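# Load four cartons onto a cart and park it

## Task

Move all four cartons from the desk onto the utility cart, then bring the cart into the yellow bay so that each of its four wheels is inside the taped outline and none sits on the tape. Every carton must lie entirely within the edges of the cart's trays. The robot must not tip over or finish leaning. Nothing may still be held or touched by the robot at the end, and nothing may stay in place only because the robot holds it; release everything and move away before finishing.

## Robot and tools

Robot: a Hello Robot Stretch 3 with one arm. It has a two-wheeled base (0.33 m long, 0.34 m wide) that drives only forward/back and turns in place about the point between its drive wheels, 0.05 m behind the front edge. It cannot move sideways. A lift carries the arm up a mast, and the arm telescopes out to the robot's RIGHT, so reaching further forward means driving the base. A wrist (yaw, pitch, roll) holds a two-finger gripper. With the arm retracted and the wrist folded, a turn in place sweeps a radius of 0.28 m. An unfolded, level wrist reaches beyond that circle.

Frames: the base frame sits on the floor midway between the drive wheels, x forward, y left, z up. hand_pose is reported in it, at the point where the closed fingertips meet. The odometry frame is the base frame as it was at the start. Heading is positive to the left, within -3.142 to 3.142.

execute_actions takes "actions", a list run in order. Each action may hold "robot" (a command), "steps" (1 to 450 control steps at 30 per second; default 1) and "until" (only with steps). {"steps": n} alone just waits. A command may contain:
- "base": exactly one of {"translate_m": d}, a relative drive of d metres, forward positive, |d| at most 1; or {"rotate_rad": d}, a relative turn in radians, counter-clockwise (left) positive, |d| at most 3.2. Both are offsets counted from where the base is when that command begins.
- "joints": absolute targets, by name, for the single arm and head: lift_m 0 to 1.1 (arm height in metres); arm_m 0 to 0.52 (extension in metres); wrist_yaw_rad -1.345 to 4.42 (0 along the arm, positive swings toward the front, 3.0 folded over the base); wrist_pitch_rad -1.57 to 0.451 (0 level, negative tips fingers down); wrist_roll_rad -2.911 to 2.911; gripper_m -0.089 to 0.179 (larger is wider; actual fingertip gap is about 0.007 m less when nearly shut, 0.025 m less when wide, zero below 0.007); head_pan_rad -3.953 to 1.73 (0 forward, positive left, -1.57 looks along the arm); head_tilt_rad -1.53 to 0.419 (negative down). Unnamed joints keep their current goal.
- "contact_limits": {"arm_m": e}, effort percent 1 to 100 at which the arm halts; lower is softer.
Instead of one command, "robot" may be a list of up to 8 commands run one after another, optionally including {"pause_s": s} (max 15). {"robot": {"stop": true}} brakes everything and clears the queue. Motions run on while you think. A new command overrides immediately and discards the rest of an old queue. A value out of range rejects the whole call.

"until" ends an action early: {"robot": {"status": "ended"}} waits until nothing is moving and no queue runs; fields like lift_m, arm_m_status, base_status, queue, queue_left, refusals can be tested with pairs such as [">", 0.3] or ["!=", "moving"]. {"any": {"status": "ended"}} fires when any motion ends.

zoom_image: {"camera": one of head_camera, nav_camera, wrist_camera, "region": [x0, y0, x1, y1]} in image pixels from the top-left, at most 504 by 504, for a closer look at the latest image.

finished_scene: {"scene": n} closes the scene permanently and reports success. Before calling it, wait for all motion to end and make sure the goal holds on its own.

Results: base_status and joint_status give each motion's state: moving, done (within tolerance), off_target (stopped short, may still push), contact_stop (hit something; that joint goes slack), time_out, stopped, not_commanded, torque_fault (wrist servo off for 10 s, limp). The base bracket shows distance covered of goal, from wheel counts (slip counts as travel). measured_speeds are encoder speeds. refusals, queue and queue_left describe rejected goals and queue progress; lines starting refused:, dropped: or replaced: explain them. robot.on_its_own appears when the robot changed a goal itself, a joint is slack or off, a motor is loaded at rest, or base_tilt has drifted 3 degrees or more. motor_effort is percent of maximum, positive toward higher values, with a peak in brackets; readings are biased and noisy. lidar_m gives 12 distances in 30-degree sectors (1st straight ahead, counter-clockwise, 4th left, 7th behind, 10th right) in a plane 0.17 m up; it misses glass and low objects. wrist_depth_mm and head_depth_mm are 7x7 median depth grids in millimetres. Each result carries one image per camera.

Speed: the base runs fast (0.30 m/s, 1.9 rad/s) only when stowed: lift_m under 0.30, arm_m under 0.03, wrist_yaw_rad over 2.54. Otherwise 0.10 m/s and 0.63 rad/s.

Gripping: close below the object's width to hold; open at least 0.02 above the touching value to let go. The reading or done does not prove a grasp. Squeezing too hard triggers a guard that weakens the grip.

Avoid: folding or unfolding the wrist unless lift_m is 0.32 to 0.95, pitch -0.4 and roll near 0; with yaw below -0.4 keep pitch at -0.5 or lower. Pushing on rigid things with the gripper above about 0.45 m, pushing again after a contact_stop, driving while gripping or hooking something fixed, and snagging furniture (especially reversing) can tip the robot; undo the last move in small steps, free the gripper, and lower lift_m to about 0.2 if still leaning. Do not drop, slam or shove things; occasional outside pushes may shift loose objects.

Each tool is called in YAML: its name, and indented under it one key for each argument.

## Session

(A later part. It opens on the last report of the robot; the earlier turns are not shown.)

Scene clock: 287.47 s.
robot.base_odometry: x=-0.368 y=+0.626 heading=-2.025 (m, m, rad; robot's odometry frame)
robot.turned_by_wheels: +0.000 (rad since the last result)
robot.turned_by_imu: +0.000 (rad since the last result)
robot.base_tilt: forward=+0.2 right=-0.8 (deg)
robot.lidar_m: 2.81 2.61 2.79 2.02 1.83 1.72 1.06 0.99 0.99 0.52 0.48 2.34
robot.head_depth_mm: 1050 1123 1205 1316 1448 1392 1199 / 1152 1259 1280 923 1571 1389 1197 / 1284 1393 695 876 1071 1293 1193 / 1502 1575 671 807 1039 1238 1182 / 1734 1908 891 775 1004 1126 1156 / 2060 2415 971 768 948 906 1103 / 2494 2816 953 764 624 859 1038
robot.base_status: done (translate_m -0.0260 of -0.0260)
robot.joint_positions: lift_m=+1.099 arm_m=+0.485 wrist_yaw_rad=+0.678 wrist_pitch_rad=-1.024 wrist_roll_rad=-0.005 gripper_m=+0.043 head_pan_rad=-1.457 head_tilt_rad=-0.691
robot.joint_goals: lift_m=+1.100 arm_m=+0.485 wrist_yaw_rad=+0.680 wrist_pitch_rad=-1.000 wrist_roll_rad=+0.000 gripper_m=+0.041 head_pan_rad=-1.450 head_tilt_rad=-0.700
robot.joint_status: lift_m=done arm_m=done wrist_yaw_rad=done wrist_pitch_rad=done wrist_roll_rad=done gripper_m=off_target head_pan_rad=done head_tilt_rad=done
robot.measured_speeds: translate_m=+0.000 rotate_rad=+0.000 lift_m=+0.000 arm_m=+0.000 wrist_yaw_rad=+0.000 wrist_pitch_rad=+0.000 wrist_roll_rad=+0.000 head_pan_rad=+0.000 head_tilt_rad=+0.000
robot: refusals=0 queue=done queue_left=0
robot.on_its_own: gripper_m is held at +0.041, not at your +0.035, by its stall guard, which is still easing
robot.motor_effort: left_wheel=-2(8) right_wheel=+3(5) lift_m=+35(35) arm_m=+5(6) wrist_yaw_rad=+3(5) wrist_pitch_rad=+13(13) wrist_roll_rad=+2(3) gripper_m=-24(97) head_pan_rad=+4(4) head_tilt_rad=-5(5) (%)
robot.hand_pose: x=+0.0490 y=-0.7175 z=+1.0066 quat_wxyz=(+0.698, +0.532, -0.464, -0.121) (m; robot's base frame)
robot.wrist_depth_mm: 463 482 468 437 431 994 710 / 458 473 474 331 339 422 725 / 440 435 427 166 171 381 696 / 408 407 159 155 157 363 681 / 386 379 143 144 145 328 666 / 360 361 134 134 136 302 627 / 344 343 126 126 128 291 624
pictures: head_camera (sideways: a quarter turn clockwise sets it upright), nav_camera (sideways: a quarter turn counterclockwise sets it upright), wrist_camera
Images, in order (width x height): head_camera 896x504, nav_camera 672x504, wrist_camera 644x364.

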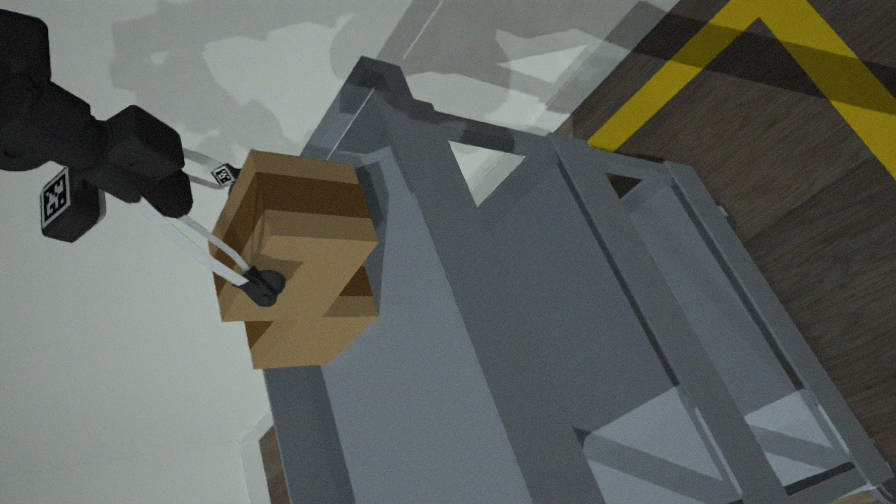

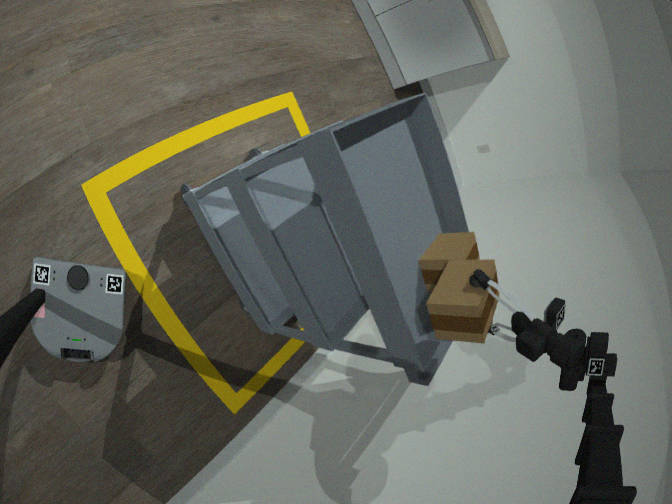

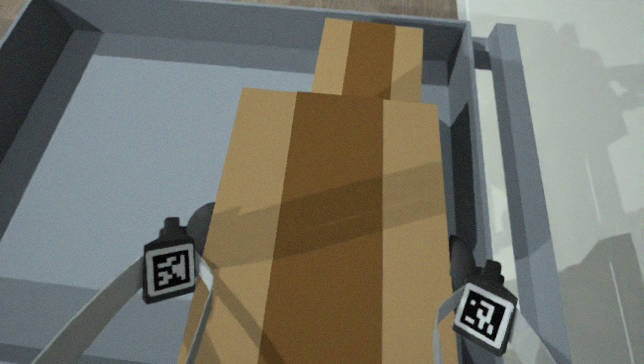

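execute_actions:
  actions:
    - {"robot":{"joints":{"lift_m":1.02,"gripper_m":0.03}},"steps":300,"until":{"robot":{"status":"ended"}}}

Scene clock: 290.57 s.
robot.base_odometry: x=-0.368 y=+0.626 heading=-2.025 (m, m, rad; robot's odometry frame)
robot.turned_by_wheels: +0.000 (rad since the last result)
robot.turned_by_imu: +0.000 (rad since the last result)
robot.base_tilt: forward=+0.2 right=-0.9 (deg)
robot.lidar_m: 2.81 2.61 2.80 2.03 1.83 1.72 1.06 0.99 0.99 0.52 0.48 2.33
robot.head_depth_mm: - 1117 1202 1315 1454 1391 1199 / - 1260 1269 921 1570 1390 1194 / 1328 - 742 787 1074 1290 1191 / 1486 1650 707 728 1040 1243 1183 / 1731 1919 893 779 1003 1126 1154 / 2088 2397 972 769 950 904 1101 / 2515 2799 952 765 622 858 1038
robot.base_status: done (translate_m -0.0260 of -0.0260)
robot.joint_positions: lift_m=+1.020 arm_m=+0.485 wrist_yaw_rad=+0.678 wrist_pitch_rad=-1.024 wrist_roll_rad=-0.005 gripper_m=+0.035 head_pan_rad=-1.457 head_tilt_rad=-0.691
robot.joint_goals: lift_m=+1.020 arm_m=+0.485 wrist_yaw_rad=+0.680 wrist_pitch_rad=-1.000 wrist_roll_rad=+0.000 gripper_m=+0.033 head_pan_rad=-1.450 head_tilt_rad=-0.700
robot.joint_status: lift_m=done arm_m=done wrist_yaw_rad=done wrist_pitch_rad=done wrist_roll_rad=done gripper_m=done head_pan_rad=done head_tilt_rad=done
robot.measured_speeds: translate_m=+0.000 rotate_rad=+0.000 lift_m=+0.000 arm_m=+0.000 wrist_yaw_rad=+0.000 wrist_pitch_rad=+0.000 wrist_roll_rad=+0.000 head_pan_rad=+0.000 head_tilt_rad=+0.000
robot: refusals=0 queue=done queue_left=0
robot.motor_effort: left_wheel=-2(2) right_wheel=+2(3) lift_m=+30(35) arm_m=+5(4) wrist_yaw_rad=+2(2) wrist_pitch_rad=+13(13) wrist_roll_rad=+2(2) gripper_m=-27(92) head_pan_rad=+4(4) head_tilt_rad=-5(5) (%)
robot.hand_pose: x=+0.0490 y=-0.7175 z=+0.9273 quat_wxyz=(+0.698, +0.532, -0.464, -0.121) (m; robot's base frame)
robot.wrist_depth_mm: 405 405 407 247 247 344 650 / 372 373 372 229 224 332 615 / 349 345 337 166 170 338 286 / 322 321 158 154 157 307 259 / 300 303 143 143 145 278 241 / 285 282 134 135 136 234 224 / 268 269 126 126 128 255 209
pictures: head_camera (sideways: a quarter turn clockwise sets it upright), nav_camera (sideways: a quarter turn counterclockwise sets it upright), wrist_camera
Images, in order (width x height): head_camera 896x504, nav_camera 672x504, wrist_camera 644x364.

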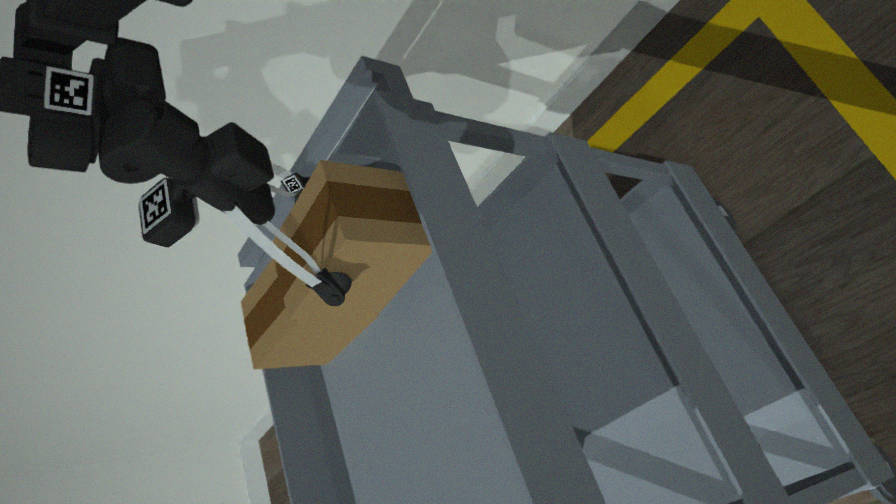

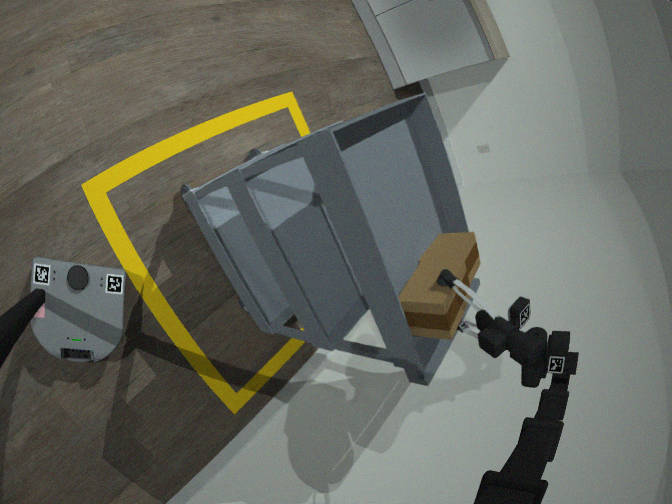

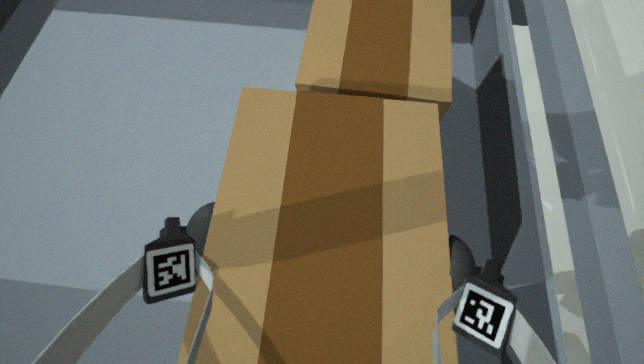

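execute_actions:
  actions:
    - {"robot":[{"joints":{"lift_m":0.986}},{"joints":{"gripper_m":0.155}},{"joints":{"lift_m":1.06}},{"base":{"rotate_rad":-1.802},"joints":{"arm_m":0.3,"gripper_m":0.179,"wrist_yaw_rad":0.865}},{"base":{"translate_m":-1.0}}],"steps":450,"until":{"robot":{"translate_m":["<",-0.5],"queue_left":["=",0]}}}
    - {"robot":[{"base":{"translate_m":-0.735}},{"base":{"rotate_rad":-1.149},"joints":{"arm_m":0.44,"head_pan_rad":-1.45,"head_tilt_rad":-0.65}}],"steps":450,"until":{"robot":{"status":"ended"}}}

Scene clock: 326.27 s.
robot.base_odometry: x=+0.588 y=-0.155 heading=+1.308 (m, m, rad; robot's odometry frame)
robot.turned_by_wheels: -2.951 (rad since the last result)
robot.turned_by_imu: -2.934 (rad since the last result)
robot.base_tilt: forward=+0.1 right=-1.0 (deg)
robot.lidar_m: 1.59 1.94 1.68 1.55 3.09 2.16 1.86 1.80 0.99 1.12 1.09 0.78
robot.head_depth_mm: 1158 1278 1305 900 766 1326 1220 / - 1237 1295 958 760 678 1212 / 1012 - 1228 882 755 643 1204 / 983 1110 1210 786 749 622 1199 / 944 1049 1149 870 745 620 1146 / 908 1003 1109 929 741 616 1119 / 875 968 1075 924 735 613 549
robot.base_status: done (rotate_rad -1.1489 of -1.1490)
robot.joint_positions: lift_m=+1.060 arm_m=+0.440 wrist_yaw_rad=+0.863 wrist_pitch_rad=-1.009 wrist_roll_rad=-0.005 gripper_m=+0.179 head_pan_rad=-1.457 head_tilt_rad=-0.655
robot.joint_goals: lift_m=+1.060 arm_m=+0.440 wrist_yaw_rad=+0.865 wrist_pitch_rad=-1.000 wrist_roll_rad=+0.000 gripper_m=+0.179 head_pan_rad=-1.450 head_tilt_rad=-0.650
robot.joint_status: lift_m=done arm_m=done wrist_yaw_rad=done wrist_pitch_rad=done wrist_roll_rad=done gripper_m=done head_pan_rad=done head_tilt_rad=done
robot.measured_speeds: translate_m=+0.000 rotate_rad=+0.000 lift_m=+0.000 arm_m=+0.000 wrist_yaw_rad=+0.000 wrist_pitch_rad=+0.000 wrist_roll_rad=+0.000 head_pan_rad=+0.000 head_tilt_rad=+0.000
robot: refusals=0 queue=done queue_left=0
robot.motor_effort: left_wheel=+2(9) right_wheel=-2(8) lift_m=+32(36) arm_m=+4(4) wrist_yaw_rad=+2(5) wrist_pitch_rad=+5(16) wrist_roll_rad=+2(2) gripper_m=+0(83) head_pan_rad=+4(4) head_tilt_rad=+3(10) (%)
robot.hand_pose: x=+0.0668 y=-0.6603 z=+0.9689 quat_wxyz=(+0.706, +0.569, -0.417, -0.050) (m; robot's base frame)
robot.wrist_depth_mm: 571 580 573 578 555 494 437 / 512 525 529 523 532 527 498 / 482 490 482 488 498 482 493 / 448 454 446 450 449 458 453 / 422 429 418 416 301 422 424 / 395 389 396 292 281 394 397 / 376 372 375 362 272 373 376
pictures: head_camera (sideways: a quarter turn clockwise sets it upright), nav_camera (sideways: a quarter turn counterclockwise sets it upright), wrist_camera
Images, in order (width x height): head_camera 896x504, nav_camera 672x504, wrist_camera 644x364.

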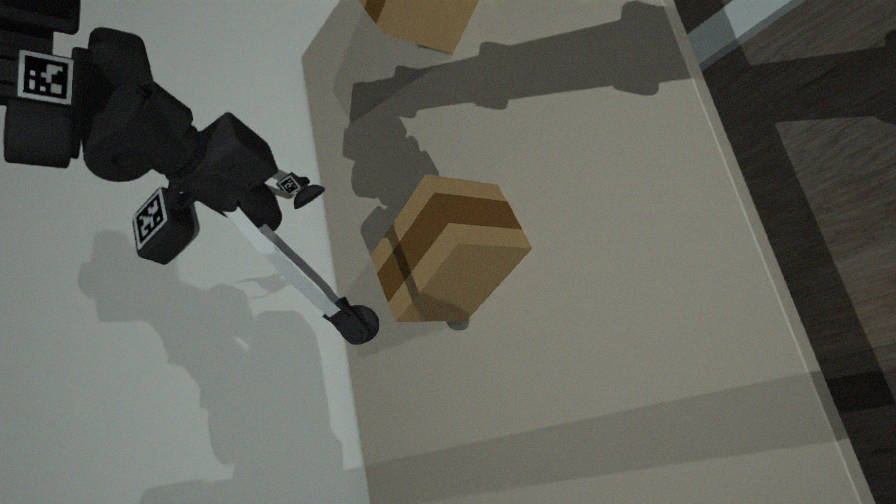

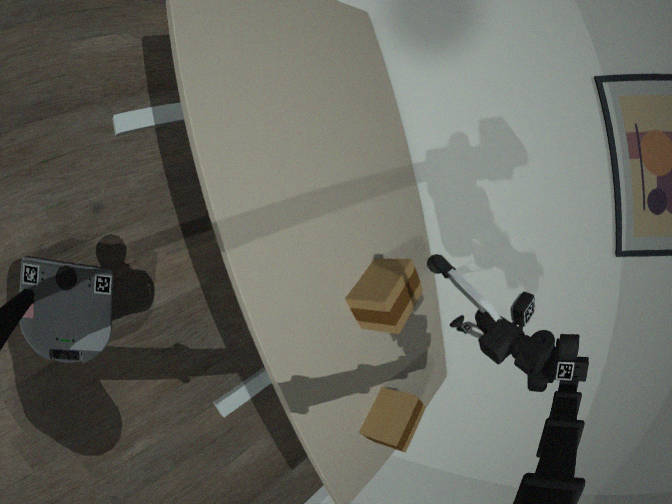

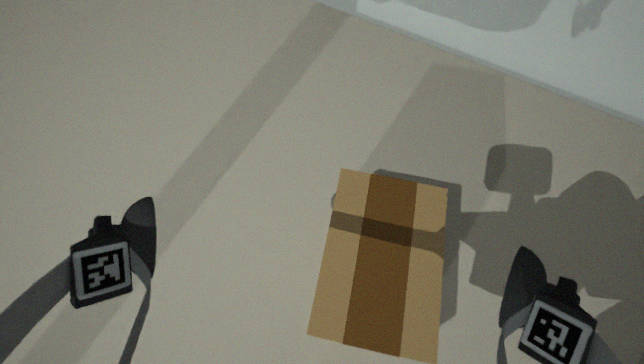

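execute_actions:
  actions:
    - {"robot":{"joints":{"wrist_yaw_rad":0.73,"arm_m":0.486,"lift_m":0.975,"head_pan_rad":-1.85}},"steps":450,"until":{"robot":{"status":"ended"}}}

Scene clock: 334.07 s.
robot.base_odometry: x=+0.588 y=-0.155 heading=+1.308 (m, m, rad; robot's odometry frame)
robot.turned_by_wheels: +0.000 (rad since the last result)
robot.turned_by_imu: +0.000 (rad since the last result)
robot.base_tilt: forward=+0.1 right=-0.9 (deg)
robot.lidar_m: 1.59 1.94 1.68 1.55 3.06 2.16 1.85 1.80 0.99 1.12 1.08 0.78
robot.head_depth_mm: 1689 1832 1972 - - - 1223 / 1608 1863 - - 1619 1386 1222 / 1440 1611 - 883 804 1406 1211 / 1295 1416 1126 944 752 1370 1203 / 1170 - 1260 938 745 652 1195 / 1069 - 1196 839 741 615 1169 / 1001 1063 1125 755 734 612 559
robot.base_status: done (rotate_rad -1.1489 of -1.1490)
robot.joint_positions: lift_m=+0.975 arm_m=+0.486 wrist_yaw_rad=+0.733 wrist_pitch_rad=-1.009 wrist_roll_rad=-0.005 gripper_m=+0.179 head_pan_rad=-1.843 head_tilt_rad=-0.655
robot.joint_goals: lift_m=+0.975 arm_m=+0.486 wrist_yaw_rad=+0.730 wrist_pitch_rad=-1.000 wrist_roll_rad=+0.000 gripper_m=+0.179 head_pan_rad=-1.850 head_tilt_rad=-0.650
robot.joint_status: lift_m=done arm_m=done wrist_yaw_rad=done wrist_pitch_rad=done wrist_roll_rad=done gripper_m=done head_pan_rad=done head_tilt_rad=done
robot.measured_speeds: translate_m=+0.000 rotate_rad=+0.000 lift_m=+0.000 arm_m=+0.000 wrist_yaw_rad=+0.000 wrist_pitch_rad=+0.000 wrist_roll_rad=+0.000 head_pan_rad=+0.000 head_tilt_rad=+0.000
robot: refusals=0 queue=done queue_left=0
robot.motor_effort: left_wheel=+3(3) right_wheel=-2(2) lift_m=+27(30) arm_m=+4(6) wrist_yaw_rad=-3(4) wrist_pitch_rad=+5(5) wrist_roll_rad=+2(2) gripper_m=-1(0) head_pan_rad=-4(38) head_tilt_rad=+4(3) (%)
robot.hand_pose: x=+0.0562 y=-0.7171 z=+0.8842 quat_wxyz=(+0.702, +0.541, -0.454, -0.096) (m; robot's base frame)
robot.wrist_depth_mm: 458 456 454 459 456 450 411 / 418 418 411 419 417 423 422 / 380 388 389 387 388 386 391 / 357 358 359 231 354 362 360 / 335 339 330 214 327 335 342 / - 311 310 200 207 318 318 / 293 295 287 189 194 297 299
pictures: head_camera (sideways: a quarter turn clockwise sets it upright), nav_camera (sideways: a quarter turn counterclockwise sets it upright), wrist_camera
Images, in order (width x height): head_camera 896x504, nav_camera 672x504, wrist_camera 644x364.

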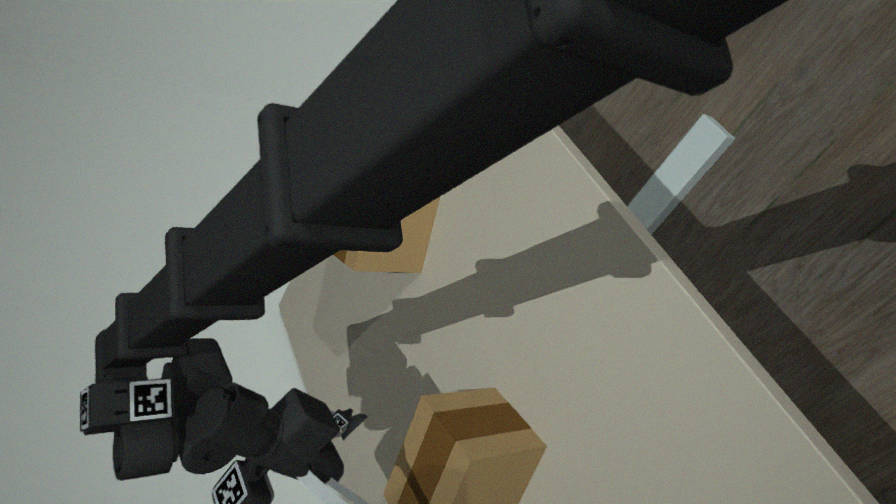

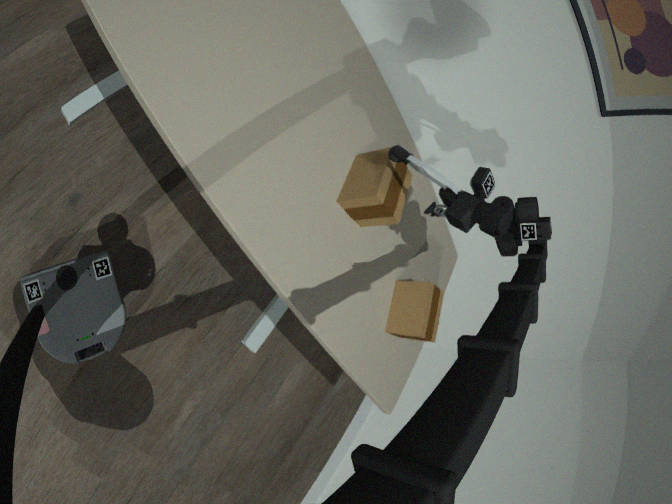

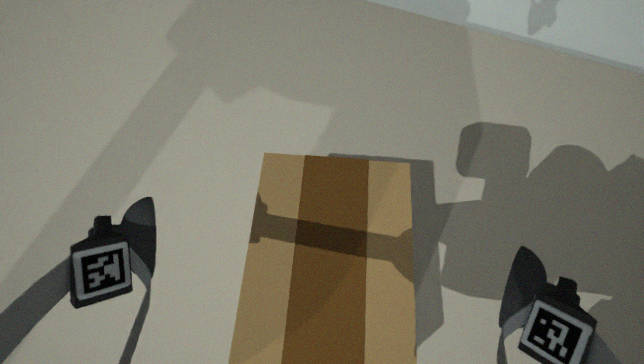

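execute_actions:
  actions:
    - {"robot":[{"joints":{"lift_m":0.909,"arm_m":0.481}},{"joints":{"gripper_m":0.035}},{"joints":{"lift_m":1.1}}],"steps":450,"until":{"robot":{"status":"ended"}}}
    - {"robot":{"base":{"rotate_rad":1.298},"joints":{"gripper_m":0.03,"arm_m":0.2,"wrist_yaw_rad":0.7,"head_pan_rad":-3.2,"head_tilt_rad":-0.55}},"steps":450,"until":{"robot":{"status":"ended"}}}

execute_actions:
  actions:
    - {"robot":{"base":{"translate_m":1.0},"joints":{"gripper_m":0.035,"head_pan_rad":-1.45,"head_tilt_rad":-0.7}},"steps":200,"until":{"robot":{"translate_m":[">",0.32]}}}
    - {"robot":{"base":{"translate_m":0.8},"joints":{"gripper_m":0.03}},"steps":110}
    - {"robot":{"joints":{"gripper_m":0.035}},"steps":200,"until":{"robot":{"base_status":["!=","moving"]}}}
    - {"robot":{"base":{"rotate_rad":1.617},"joints":{"gripper_m":0.03}},"steps":200,"until":{"robot":{"status":"ended"}}}
    - {"robot":{"joints":{"gripper_m":0.035,"arm_m":0.4}},"steps":200,"until":{"robot":{"status":"ended"}}}

Scene clock: 354.57 s.
robot.base_odometry: x=+0.588 y=-0.155 heading=+2.606 (m, m, rad; robot's odometry frame)
robot.turned_by_wheels: +1.298 (rad since the last result)
robot.turned_by_imu: +1.288 (rad since the last result)
robot.base_tilt: forward=+0.1 right=-0.9 (deg)
robot.lidar_m: 1.56 3.05 3.04 2.07 1.80 1.80 0.99 1.09 1.08 0.78 1.95 1.95
robot.head_depth_mm: - - - 2009 1906 1528 1285 / - - - 2055 1712 1530 1274 / - - - 1040 865 1505 1268 / - - - 958 835 734 1265 / - - - 1040 826 669 1234 / - - - 1079 821 663 599 / - - - 1071 817 661 555
robot.base_status: done (rotate_rad +1.2979 of +1.2980)
robot.joint_positions: lift_m=+1.099 arm_m=+0.200 wrist_yaw_rad=+0.701 wrist_pitch_rad=-1.037 wrist_roll_rad=-0.005 gripper_m=+0.042 head_pan_rad=-3.193 head_tilt_rad=-0.557
robot.joint_goals: lift_m=+1.100 arm_m=+0.200 wrist_yaw_rad=+0.700 wrist_pitch_rad=-1.000 wrist_roll_rad=+0.000 gripper_m=+0.043 head_pan_rad=-3.200 head_tilt_rad=-0.550
robot.joint_status: lift_m=done arm_m=done wrist_yaw_rad=done wrist_pitch_rad=done wrist_roll_rad=done gripper_m=off_target head_pan_rad=done head_tilt_rad=done
robot.measured_speeds: translate_m=+0.000 rotate_rad=+0.000 lift_m=+0.000 arm_m=+0.000 wrist_yaw_rad=+0.000 wrist_pitch_rad=+0.000 wrist_roll_rad=+0.000 head_pan_rad=+0.000 head_tilt_rad=+0.000
robot: refusals=0 queue=done queue_left=0
robot.on_its_own: gripper_m is held at +0.043, not at your +0.030, by its stall guard, which is still easing
robot.motor_effort: left_wheel=-2(10) right_wheel=+2(10) lift_m=+38(35) arm_m=-5(4) wrist_yaw_rad=+0(5) wrist_pitch_rad=+19(20) wrist_roll_rad=+2(2) gripper_m=-7(100) head_pan_rad=-4(52) head_tilt_rad=+4(18) (%)
robot.hand_pose: x=+0.0492 y=-0.4292 z=+1.0051 quat_wxyz=(+0.698, +0.540, -0.455, -0.117) (m; robot's base frame)
robot.wrist_depth_mm: - - - - - - 973 / - - - - - - 981 / - - - 168 175 517 843 / - - 159 155 158 490 491 / - - 144 144 146 454 457 / - - 134 135 136 429 430 / - - 126 126 128 403 403
pictures: head_camera (sideways: a quarter turn clockwise sets it upright), nav_camera (sideways: a quarter turn counterclockwise sets it upright), wrist_camera
Images, in order (width x height): head_camera 896x504, nav_camera 672x504, wrist_camera 644x364.

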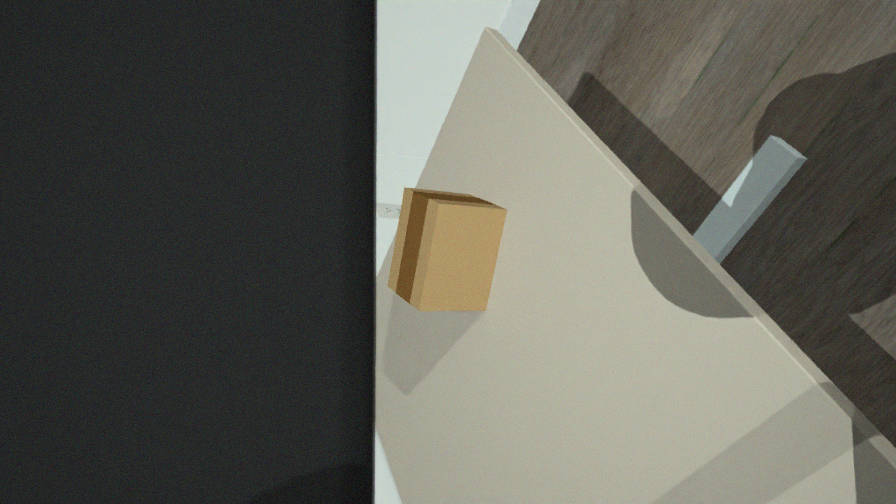

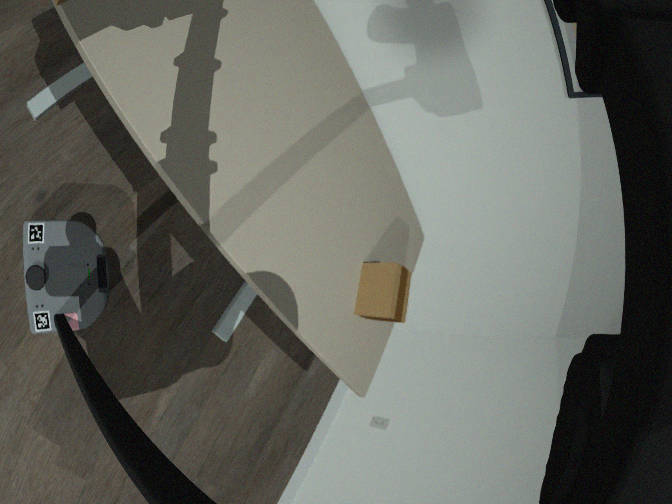

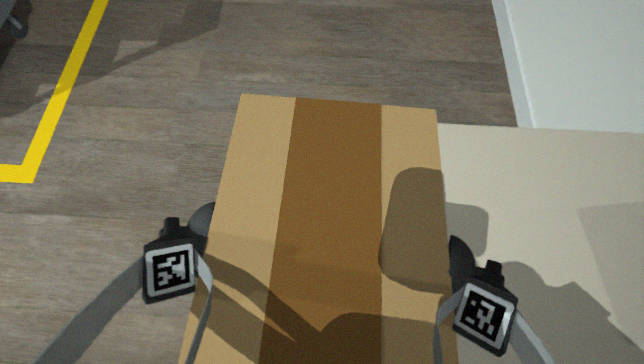

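Scene clock: 373.00 s.
robot.base_odometry: x=-0.375 y=+0.417 heading=-2.061 (m, m, rad; robot's odometry frame)
robot.turned_by_wheels: +1.617 (rad since the last result)
robot.turned_by_imu: +1.605 (rad since the last result)
robot.base_tilt: forward=+0.2 right=-0.9 (deg)
robot.lidar_m: 2.68 2.41 2.58 2.11 1.88 1.89 1.32 1.19 0.78 0.47 0.46 2.28
robot.head_depth_mm: 1251 1319 937 1024 1601 1399 1203 / - 1453 808 827 1141 1326 1199 / 1497 - 602 734 1052 1285 1195 / 1725 1865 587 678 1017 1158 1165 / 1957 2199 790 777 957 889 1111 / 2314 2673 966 768 675 1127 1151 / 2541 2814 920 811 1191 1327 1169
robot.base_status: done (rotate_rad +1.6169 of +1.6170)
robot.joint_positions: lift_m=+1.099 arm_m=+0.400 wrist_yaw_rad=+0.701 wrist_pitch_rad=-1.038 wrist_roll_rad=-0.005 gripper_m=+0.046 head_pan_rad=-1.457 head_tilt_rad=-0.691
robot.joint_goals: lift_m=+1.100 arm_m=+0.400 wrist_yaw_rad=+0.700 wrist_pitch_rad=-1.000 wrist_roll_rad=+0.000 gripper_m=+0.045 head_pan_rad=-1.450 head_tilt_rad=-0.700
robot.joint_status: lift_m=done arm_m=done wrist_yaw_rad=done wrist_pitch_rad=done wrist_roll_rad=done gripper_m=done head_pan_rad=done head_tilt_rad=done
robot.measured_speeds: translate_m=+0.000 rotate_rad=+0.000 lift_m=+0.000 arm_m=+0.000 wrist_yaw_rad=+0.000 wrist_pitch_rad=+0.000 wrist_roll_rad=+0.000 head_pan_rad=+0.000 head_tilt_rad=+0.000
robot: refusals=0 queue=done queue_left=0
robot.on_its_own: gripper_m is held at +0.045, not at your +0.035, by its stall guard, which is still easing
robot.motor_effort: left_wheel=-2(9) right_wheel=+3(8) lift_m=+38(38) arm_m=+5(5) wrist_yaw_rad=-1(1) wrist_pitch_rad=+19(19) wrist_roll_rad=+2(2) gripper_m=-24(100) head_pan_rad=+4(53) head_tilt_rad=-5(23) (%)
robot.hand_pose: x=+0.0490 y=-0.6285 z=+1.0050 quat_wxyz=(+0.698, +0.540, -0.454, -0.118) (m; robot's base frame)
robot.wrist_depth_mm: - - 486 483 479 435 345 / - - 461 462 463 403 319 / - - 422 169 173 387 301 / - 405 160 156 158 360 277 / - 365 144 144 148 324 259 / - 338 135 135 136 281 247 / - 344 126 126 128 333 232
pictures: head_camera (sideways: a quarter turn clockwise sets it upright), nav_camera (sideways: a quarter turn counterclockwise sets it upright), wrist_camera
Images, in order (width x height): head_camera 896x504, nav_camera 672x504, wrist_camera 644x364.

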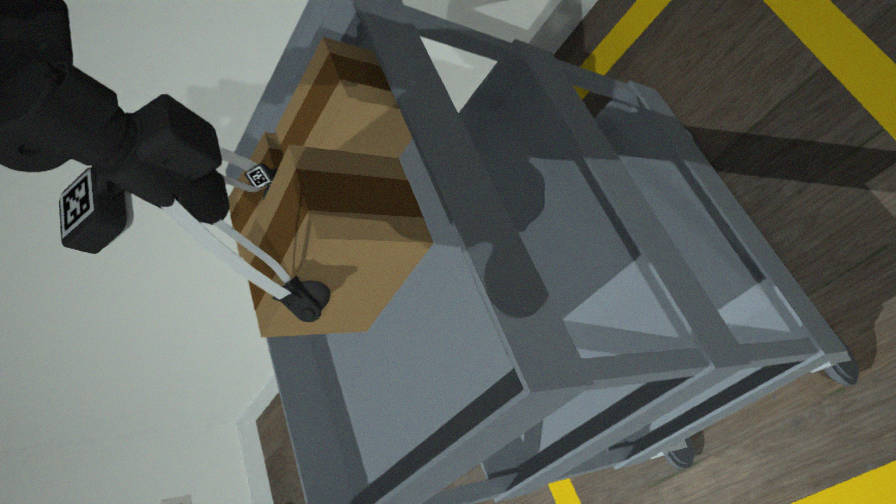

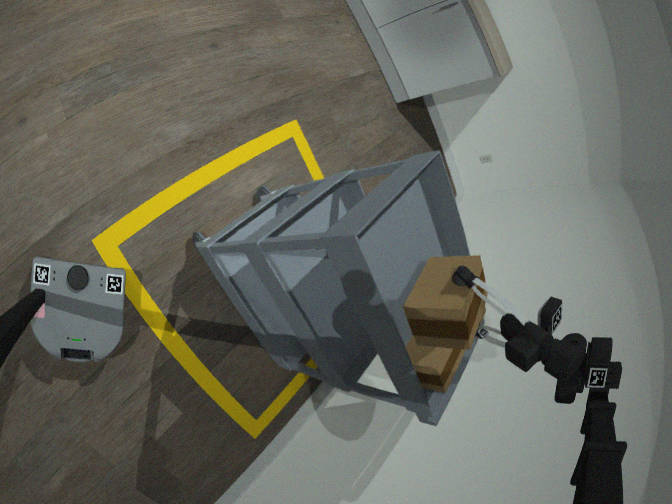

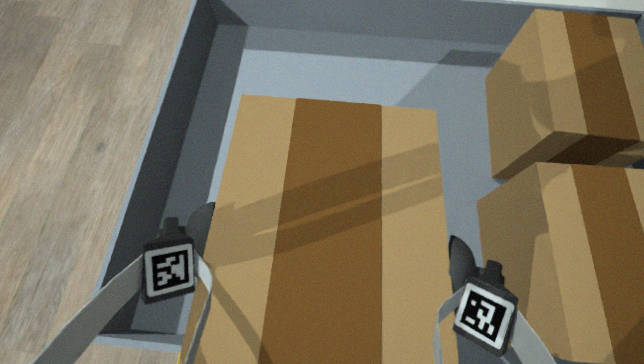

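execute_actions:
  actions:
    - {"robot":[{"joints":{"gripper_m":0.03,"arm_m":0.505}},{"joints":{"lift_m":1.02}}],"steps":200,"until":{"robot":{"status":"ended"}}}

Scene clock: 381.33 s.
robot.base_odometry: x=-0.375 y=+0.417 heading=-2.061 (m, m, rad; robot's odometry frame)
robot.turned_by_wheels: +0.000 (rad since the last result)
robot.turned_by_imu: -0.001 (rad since the last result)
robot.base_tilt: forward=+0.1 right=-0.9 (deg)
robot.lidar_m: 2.68 2.41 2.58 2.11 1.88 1.89 1.31 1.19 0.78 0.48 0.46 2.27
robot.head_depth_mm: 1236 1323 938 1026 1614 1397 1206 / - 1448 809 827 1149 1335 1191 / 1549 - 752 757 1050 1285 1190 / 1701 1910 736 742 1013 1158 1161 / 1943 2199 972 778 958 885 1109 / 2295 2636 968 770 675 1121 1153 / 2539 2802 918 810 1186 1324 1169
robot.base_status: done (rotate_rad +1.6169 of +1.6170)
robot.joint_positions: lift_m=+1.020 arm_m=+0.505 wrist_yaw_rad=+0.701 wrist_pitch_rad=-1.038 wrist_roll_rad=-0.005 gripper_m=+0.044 head_pan_rad=-1.457 head_tilt_rad=-0.691
robot.joint_goals: lift_m=+1.020 arm_m=+0.505 wrist_yaw_rad=+0.700 wrist_pitch_rad=-1.000 wrist_roll_rad=+0.000 gripper_m=+0.043 head_pan_rad=-1.450 head_tilt_rad=-0.700
robot.joint_status: lift_m=done arm_m=done wrist_yaw_rad=done wrist_pitch_rad=done wrist_roll_rad=done gripper_m=done head_pan_rad=done head_tilt_rad=done
robot.measured_speeds: translate_m=+0.000 rotate_rad=+0.000 lift_m=+0.000 arm_m=+0.000 wrist_yaw_rad=+0.000 wrist_pitch_rad=+0.000 wrist_roll_rad=+0.000 head_pan_rad=+0.000 head_tilt_rad=+0.000
robot: refusals=0 queue=done queue_left=0
robot.on_its_own: gripper_m is held at +0.043, not at your +0.030, by its stall guard, which is still easing
robot.motor_effort: left_wheel=-3(3) right_wheel=+2(3) lift_m=+32(39) arm_m=+5(6) wrist_yaw_rad=-1(1) wrist_pitch_rad=+20(19) wrist_roll_rad=+2(2) gripper_m=-23(100) head_pan_rad=+4(4) head_tilt_rad=-5(5) (%)
robot.hand_pose: x=+0.0490 y=-0.7335 z=+0.9256 quat_wxyz=(+0.698, +0.540, -0.454, -0.118) (m; robot's base frame)
robot.wrist_depth_mm: - 387 390 383 378 278 237 / 321 367 363 367 367 267 219 / 309 339 332 168 174 257 204 / 312 319 160 156 159 255 209 / 296 301 144 144 147 214 180 / 283 280 134 135 136 173 169 / 270 266 126 127 128 184 159
pictures: head_camera (sideways: a quarter turn clockwise sets it upright), nav_camera (sideways: a quarter turn counterclockwise sets it upright), wrist_camera
Images, in order (width x height): head_camera 896x504, nav_camera 672x504, wrist_camera 644x364.

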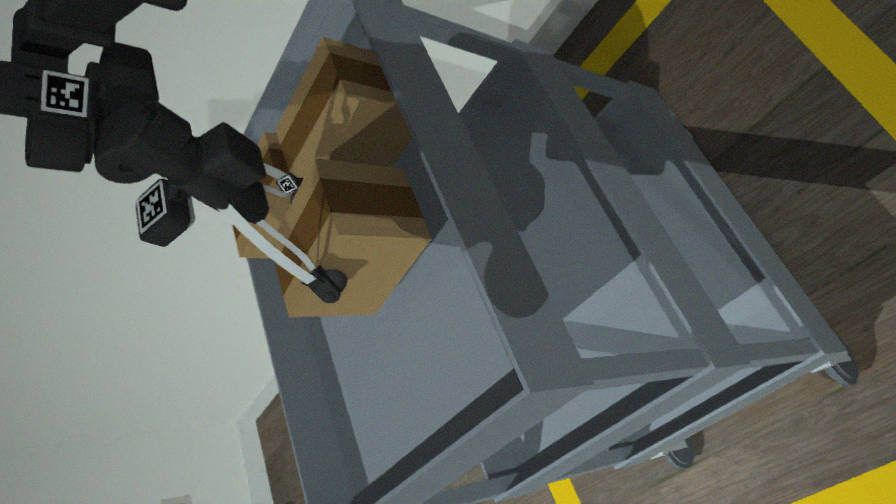

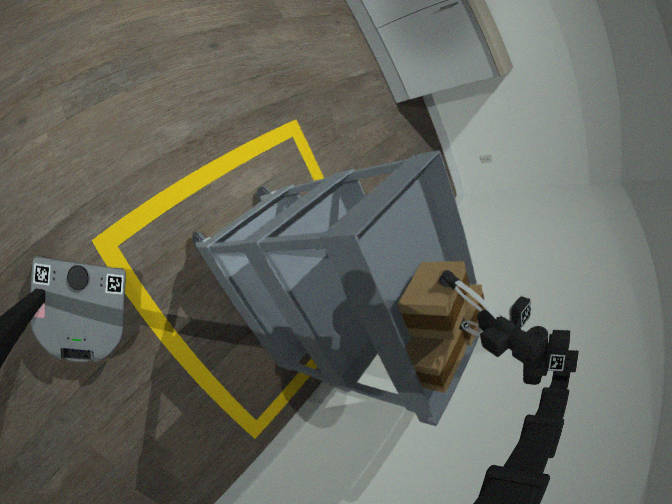

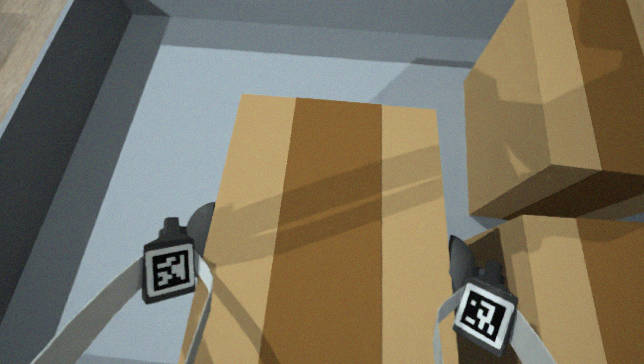

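execute_actions:
  actions:
    - {"robot":[{"joints":{"lift_m":0.988}},{"joints":{"gripper_m":0.145}},{"joints":{"lift_m":1.06}},{"base":{"rotate_rad":-1.816},"joints":{"arm_m":0.3,"gripper_m":0.179,"wrist_yaw_rad":1.0}},{"base":{"translate_m":-1.0}}],"steps":450,"until":{"robot":{"translate_m":["<",-0.5],"queue_left":["=",0]}}}
    - {"robot":[{"base":{"translate_m":-0.888}},{"base":{"rotate_rad":-1.194},"joints":{"arm_m":0.44,"head_pan_rad":-1.4,"head_tilt_rad":-0.65}}],"steps":450,"until":{"robot":{"status":"ended"}}}

Scene clock: 421.70 s.
robot.base_odometry: x=+0.655 y=-0.514 heading=+1.213 (m, m, rad; robot's odometry frame)
robot.turned_by_wheels: -3.010 (rad since the last result)
robot.turned_by_imu: -2.993 (rad since the last result)
robot.base_tilt: forward=+0.1 right=-0.9 (deg)
robot.lidar_m: 1.04 2.31 1.83 1.79 3.03 1.91 1.51 1.44 1.47 0.77 1.11 1.13
robot.head_depth_mm: - 1368 1570 1881 765 1399 1218 / 1084 - 1469 1572 762 1355 1207 / 1065 1196 1390 822 753 675 1184 / 1020 1146 1225 775 749 638 1201 / 973 1086 1192 901 745 620 1197 / 935 1038 1137 927 739 616 1145 / 898 994 1087 922 735 613 560
robot.base_status: done (rotate_rad -1.1939 of -1.1940)
robot.joint_positions: lift_m=+1.060 arm_m=+0.440 wrist_yaw_rad=+0.998 wrist_pitch_rad=-1.009 wrist_roll_rad=-0.005 gripper_m=+0.179 head_pan_rad=-1.407 head_tilt_rad=-0.655
robot.joint_goals: lift_m=+1.060 arm_m=+0.440 wrist_yaw_rad=+1.000 wrist_pitch_rad=-1.000 wrist_roll_rad=+0.000 gripper_m=+0.179 head_pan_rad=-1.400 head_tilt_rad=-0.650
robot.joint_status: lift_m=done arm_m=done wrist_yaw_rad=done wrist_pitch_rad=done wrist_roll_rad=done gripper_m=done head_pan_rad=done head_tilt_rad=done
robot.measured_speeds: translate_m=+0.000 rotate_rad=+0.000 lift_m=+0.000 arm_m=+0.000 wrist_yaw_rad=+0.000 wrist_pitch_rad=+0.000 wrist_roll_rad=+0.000 head_pan_rad=+0.000 head_tilt_rad=+0.000
robot: refusals=0 queue=done queue_left=0
robot.motor_effort: left_wheel=+3(12) right_wheel=-2(8) lift_m=+32(31) arm_m=+4(3) wrist_yaw_rad=+2(4) wrist_pitch_rad=+4(23) wrist_roll_rad=+2(2) gripper_m=+0(85) head_pan_rad=+4(14) head_tilt_rad=+4(13) (%)
robot.hand_pose: x=+0.0762 y=-0.6478 z=+0.9689 quat_wxyz=(+0.708, +0.596, -0.378, -0.003) (m; robot's base frame)
robot.wrist_depth_mm: 572 566 573 578 586 535 472 / 519 535 525 524 521 535 515 / 485 486 484 481 484 498 505 / 451 452 453 456 449 453 654 / 419 426 420 301 412 428 819 / 401 391 394 283 386 397 - / 369 369 370 266 364 375 -
pictures: head_camera (sideways: a quarter turn clockwise sets it upright), nav_camera (sideways: a quarter turn counterclockwise sets it upright), wrist_camera
Images, in order (width x height): head_camera 896x504, nav_camera 672x504, wrist_camera 644x364.

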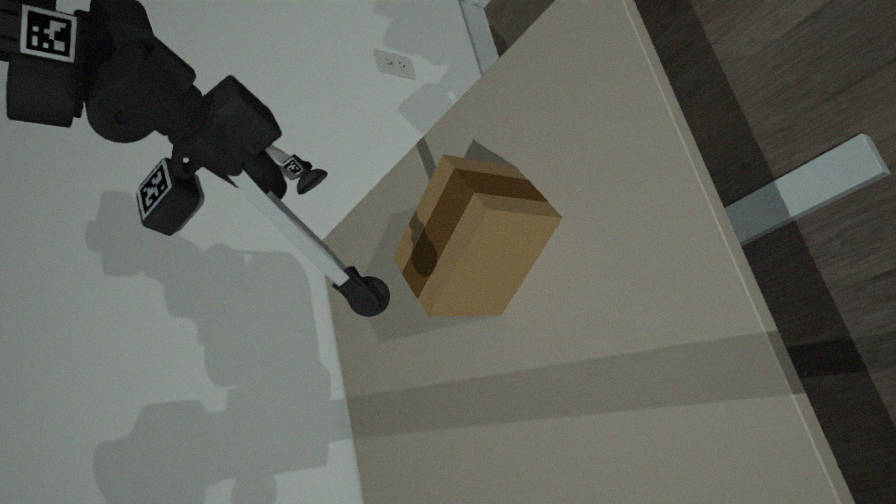

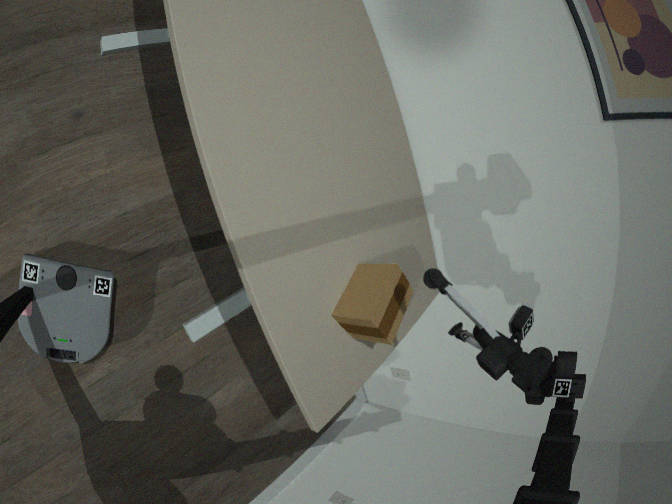

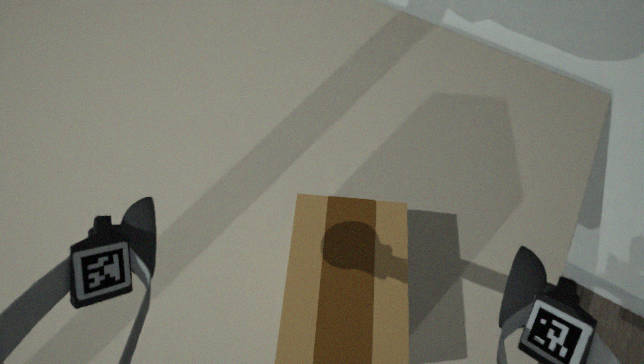

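execute_actions:
  actions:
    - {"robot":{"joints":{"arm_m":0.453,"lift_m":0.909}},"steps":450,"until":{"robot":{"status":"ended"}}}

Scene clock: 425.80 s.
robot.base_odometry: x=+0.655 y=-0.514 heading=+1.213 (m, m, rad; robot's odometry frame)
robot.turned_by_wheels: +0.000 (rad since the last result)
robot.turned_by_imu: +0.000 (rad since the last result)
robot.base_tilt: forward=+0.2 right=-0.8 (deg)
robot.lidar_m: 1.04 2.31 1.83 1.79 3.04 1.92 1.52 1.43 1.47 0.77 1.10 1.12
robot.head_depth_mm: 1188 1327 1612 1892 763 1398 1222 / 1121 1252 - 994 763 1349 1210 / 1069 1206 1315 771 753 675 1185 / 1021 1143 1213 769 749 639 1201 / 976 1085 1183 920 746 617 1193 / 935 1031 1129 928 740 617 1148 / 900 989 1090 918 738 613 559
robot.base_status: done (rotate_rad -1.1939 of -1.1940)
robot.joint_positions: lift_m=+0.909 arm_m=+0.453 wrist_yaw_rad=+0.998 wrist_pitch_rad=-1.009 wrist_roll_rad=-0.005 gripper_m=+0.179 head_pan_rad=-1.407 head_tilt_rad=-0.655
robot.joint_goals: lift_m=+0.909 arm_m=+0.453 wrist_yaw_rad=+1.000 wrist_pitch_rad=-1.000 wrist_roll_rad=+0.000 gripper_m=+0.179 head_pan_rad=-1.400 head_tilt_rad=-0.650
robot.joint_status: lift_m=done arm_m=done wrist_yaw_rad=done wrist_pitch_rad=done wrist_roll_rad=done gripper_m=done head_pan_rad=done head_tilt_rad=done
robot.measured_speeds: translate_m=+0.000 rotate_rad=+0.000 lift_m=+0.000 arm_m=+0.000 wrist_yaw_rad=+0.000 wrist_pitch_rad=+0.000 wrist_roll_rad=+0.000 head_pan_rad=+0.000 head_tilt_rad=+0.000
robot: refusals=0 queue=done queue_left=0
robot.motor_effort: left_wheel=+3(3) right_wheel=-2(2) lift_m=+26(32) arm_m=+5(4) wrist_yaw_rad=+1(1) wrist_pitch_rad=+5(4) wrist_roll_rad=+2(2) gripper_m=+0(0) head_pan_rad=+4(5) head_tilt_rad=+3(3) (%)
robot.hand_pose: x=+0.0762 y=-0.6608 z=+0.8182 quat_wxyz=(+0.708, +0.596, -0.378, -0.003) (m; robot's base frame)
robot.wrist_depth_mm: 363 363 365 362 364 368 369 / 330 331 335 338 336 336 339 / 307 308 301 169 170 311 310 / 285 285 281 157 158 290 287 / 267 270 259 146 147 271 270 / - 248 141 137 138 248 251 / 236 233 131 129 130 231 238
pictures: head_camera (sideways: a quarter turn clockwise sets it upright), nav_camera (sideways: a quarter turn counterclockwise sets it upright), wrist_camera
Images, in order (width x height): head_camera 896x504, nav_camera 672x504, wrist_camera 644x364.

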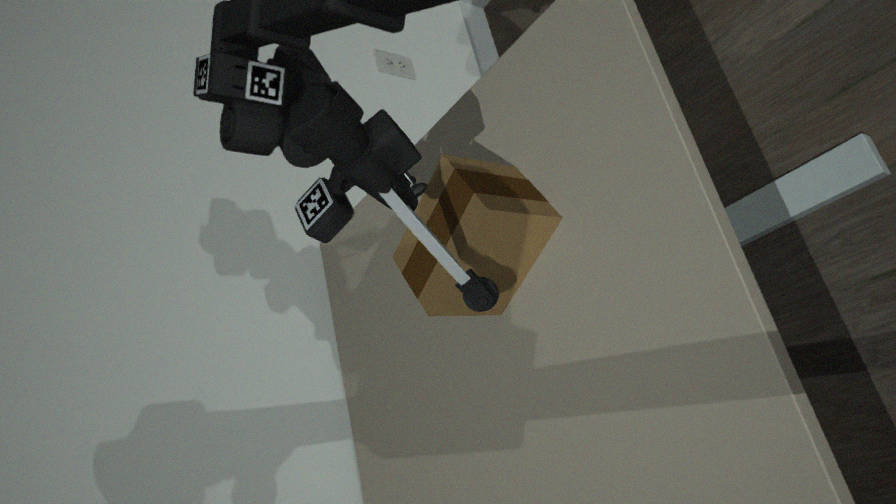

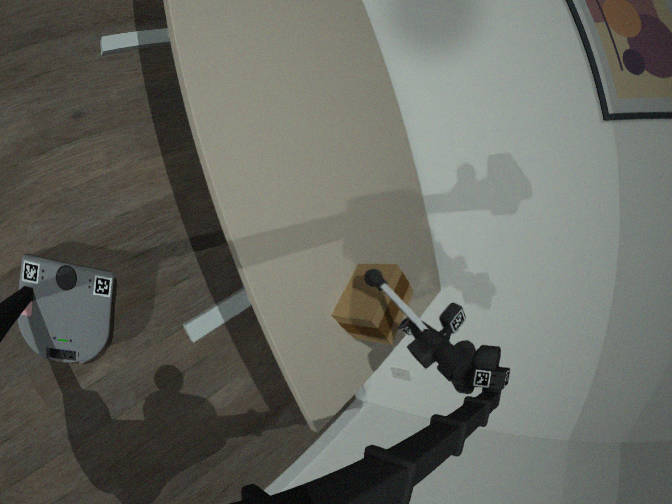

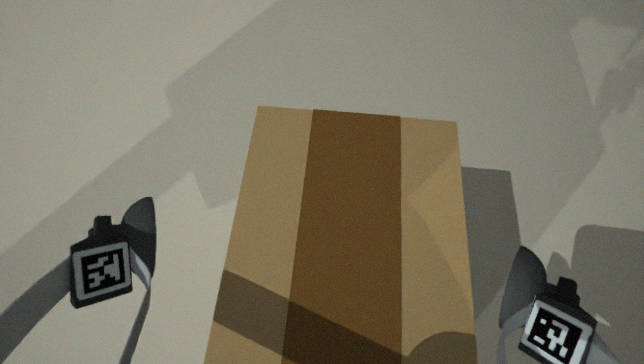

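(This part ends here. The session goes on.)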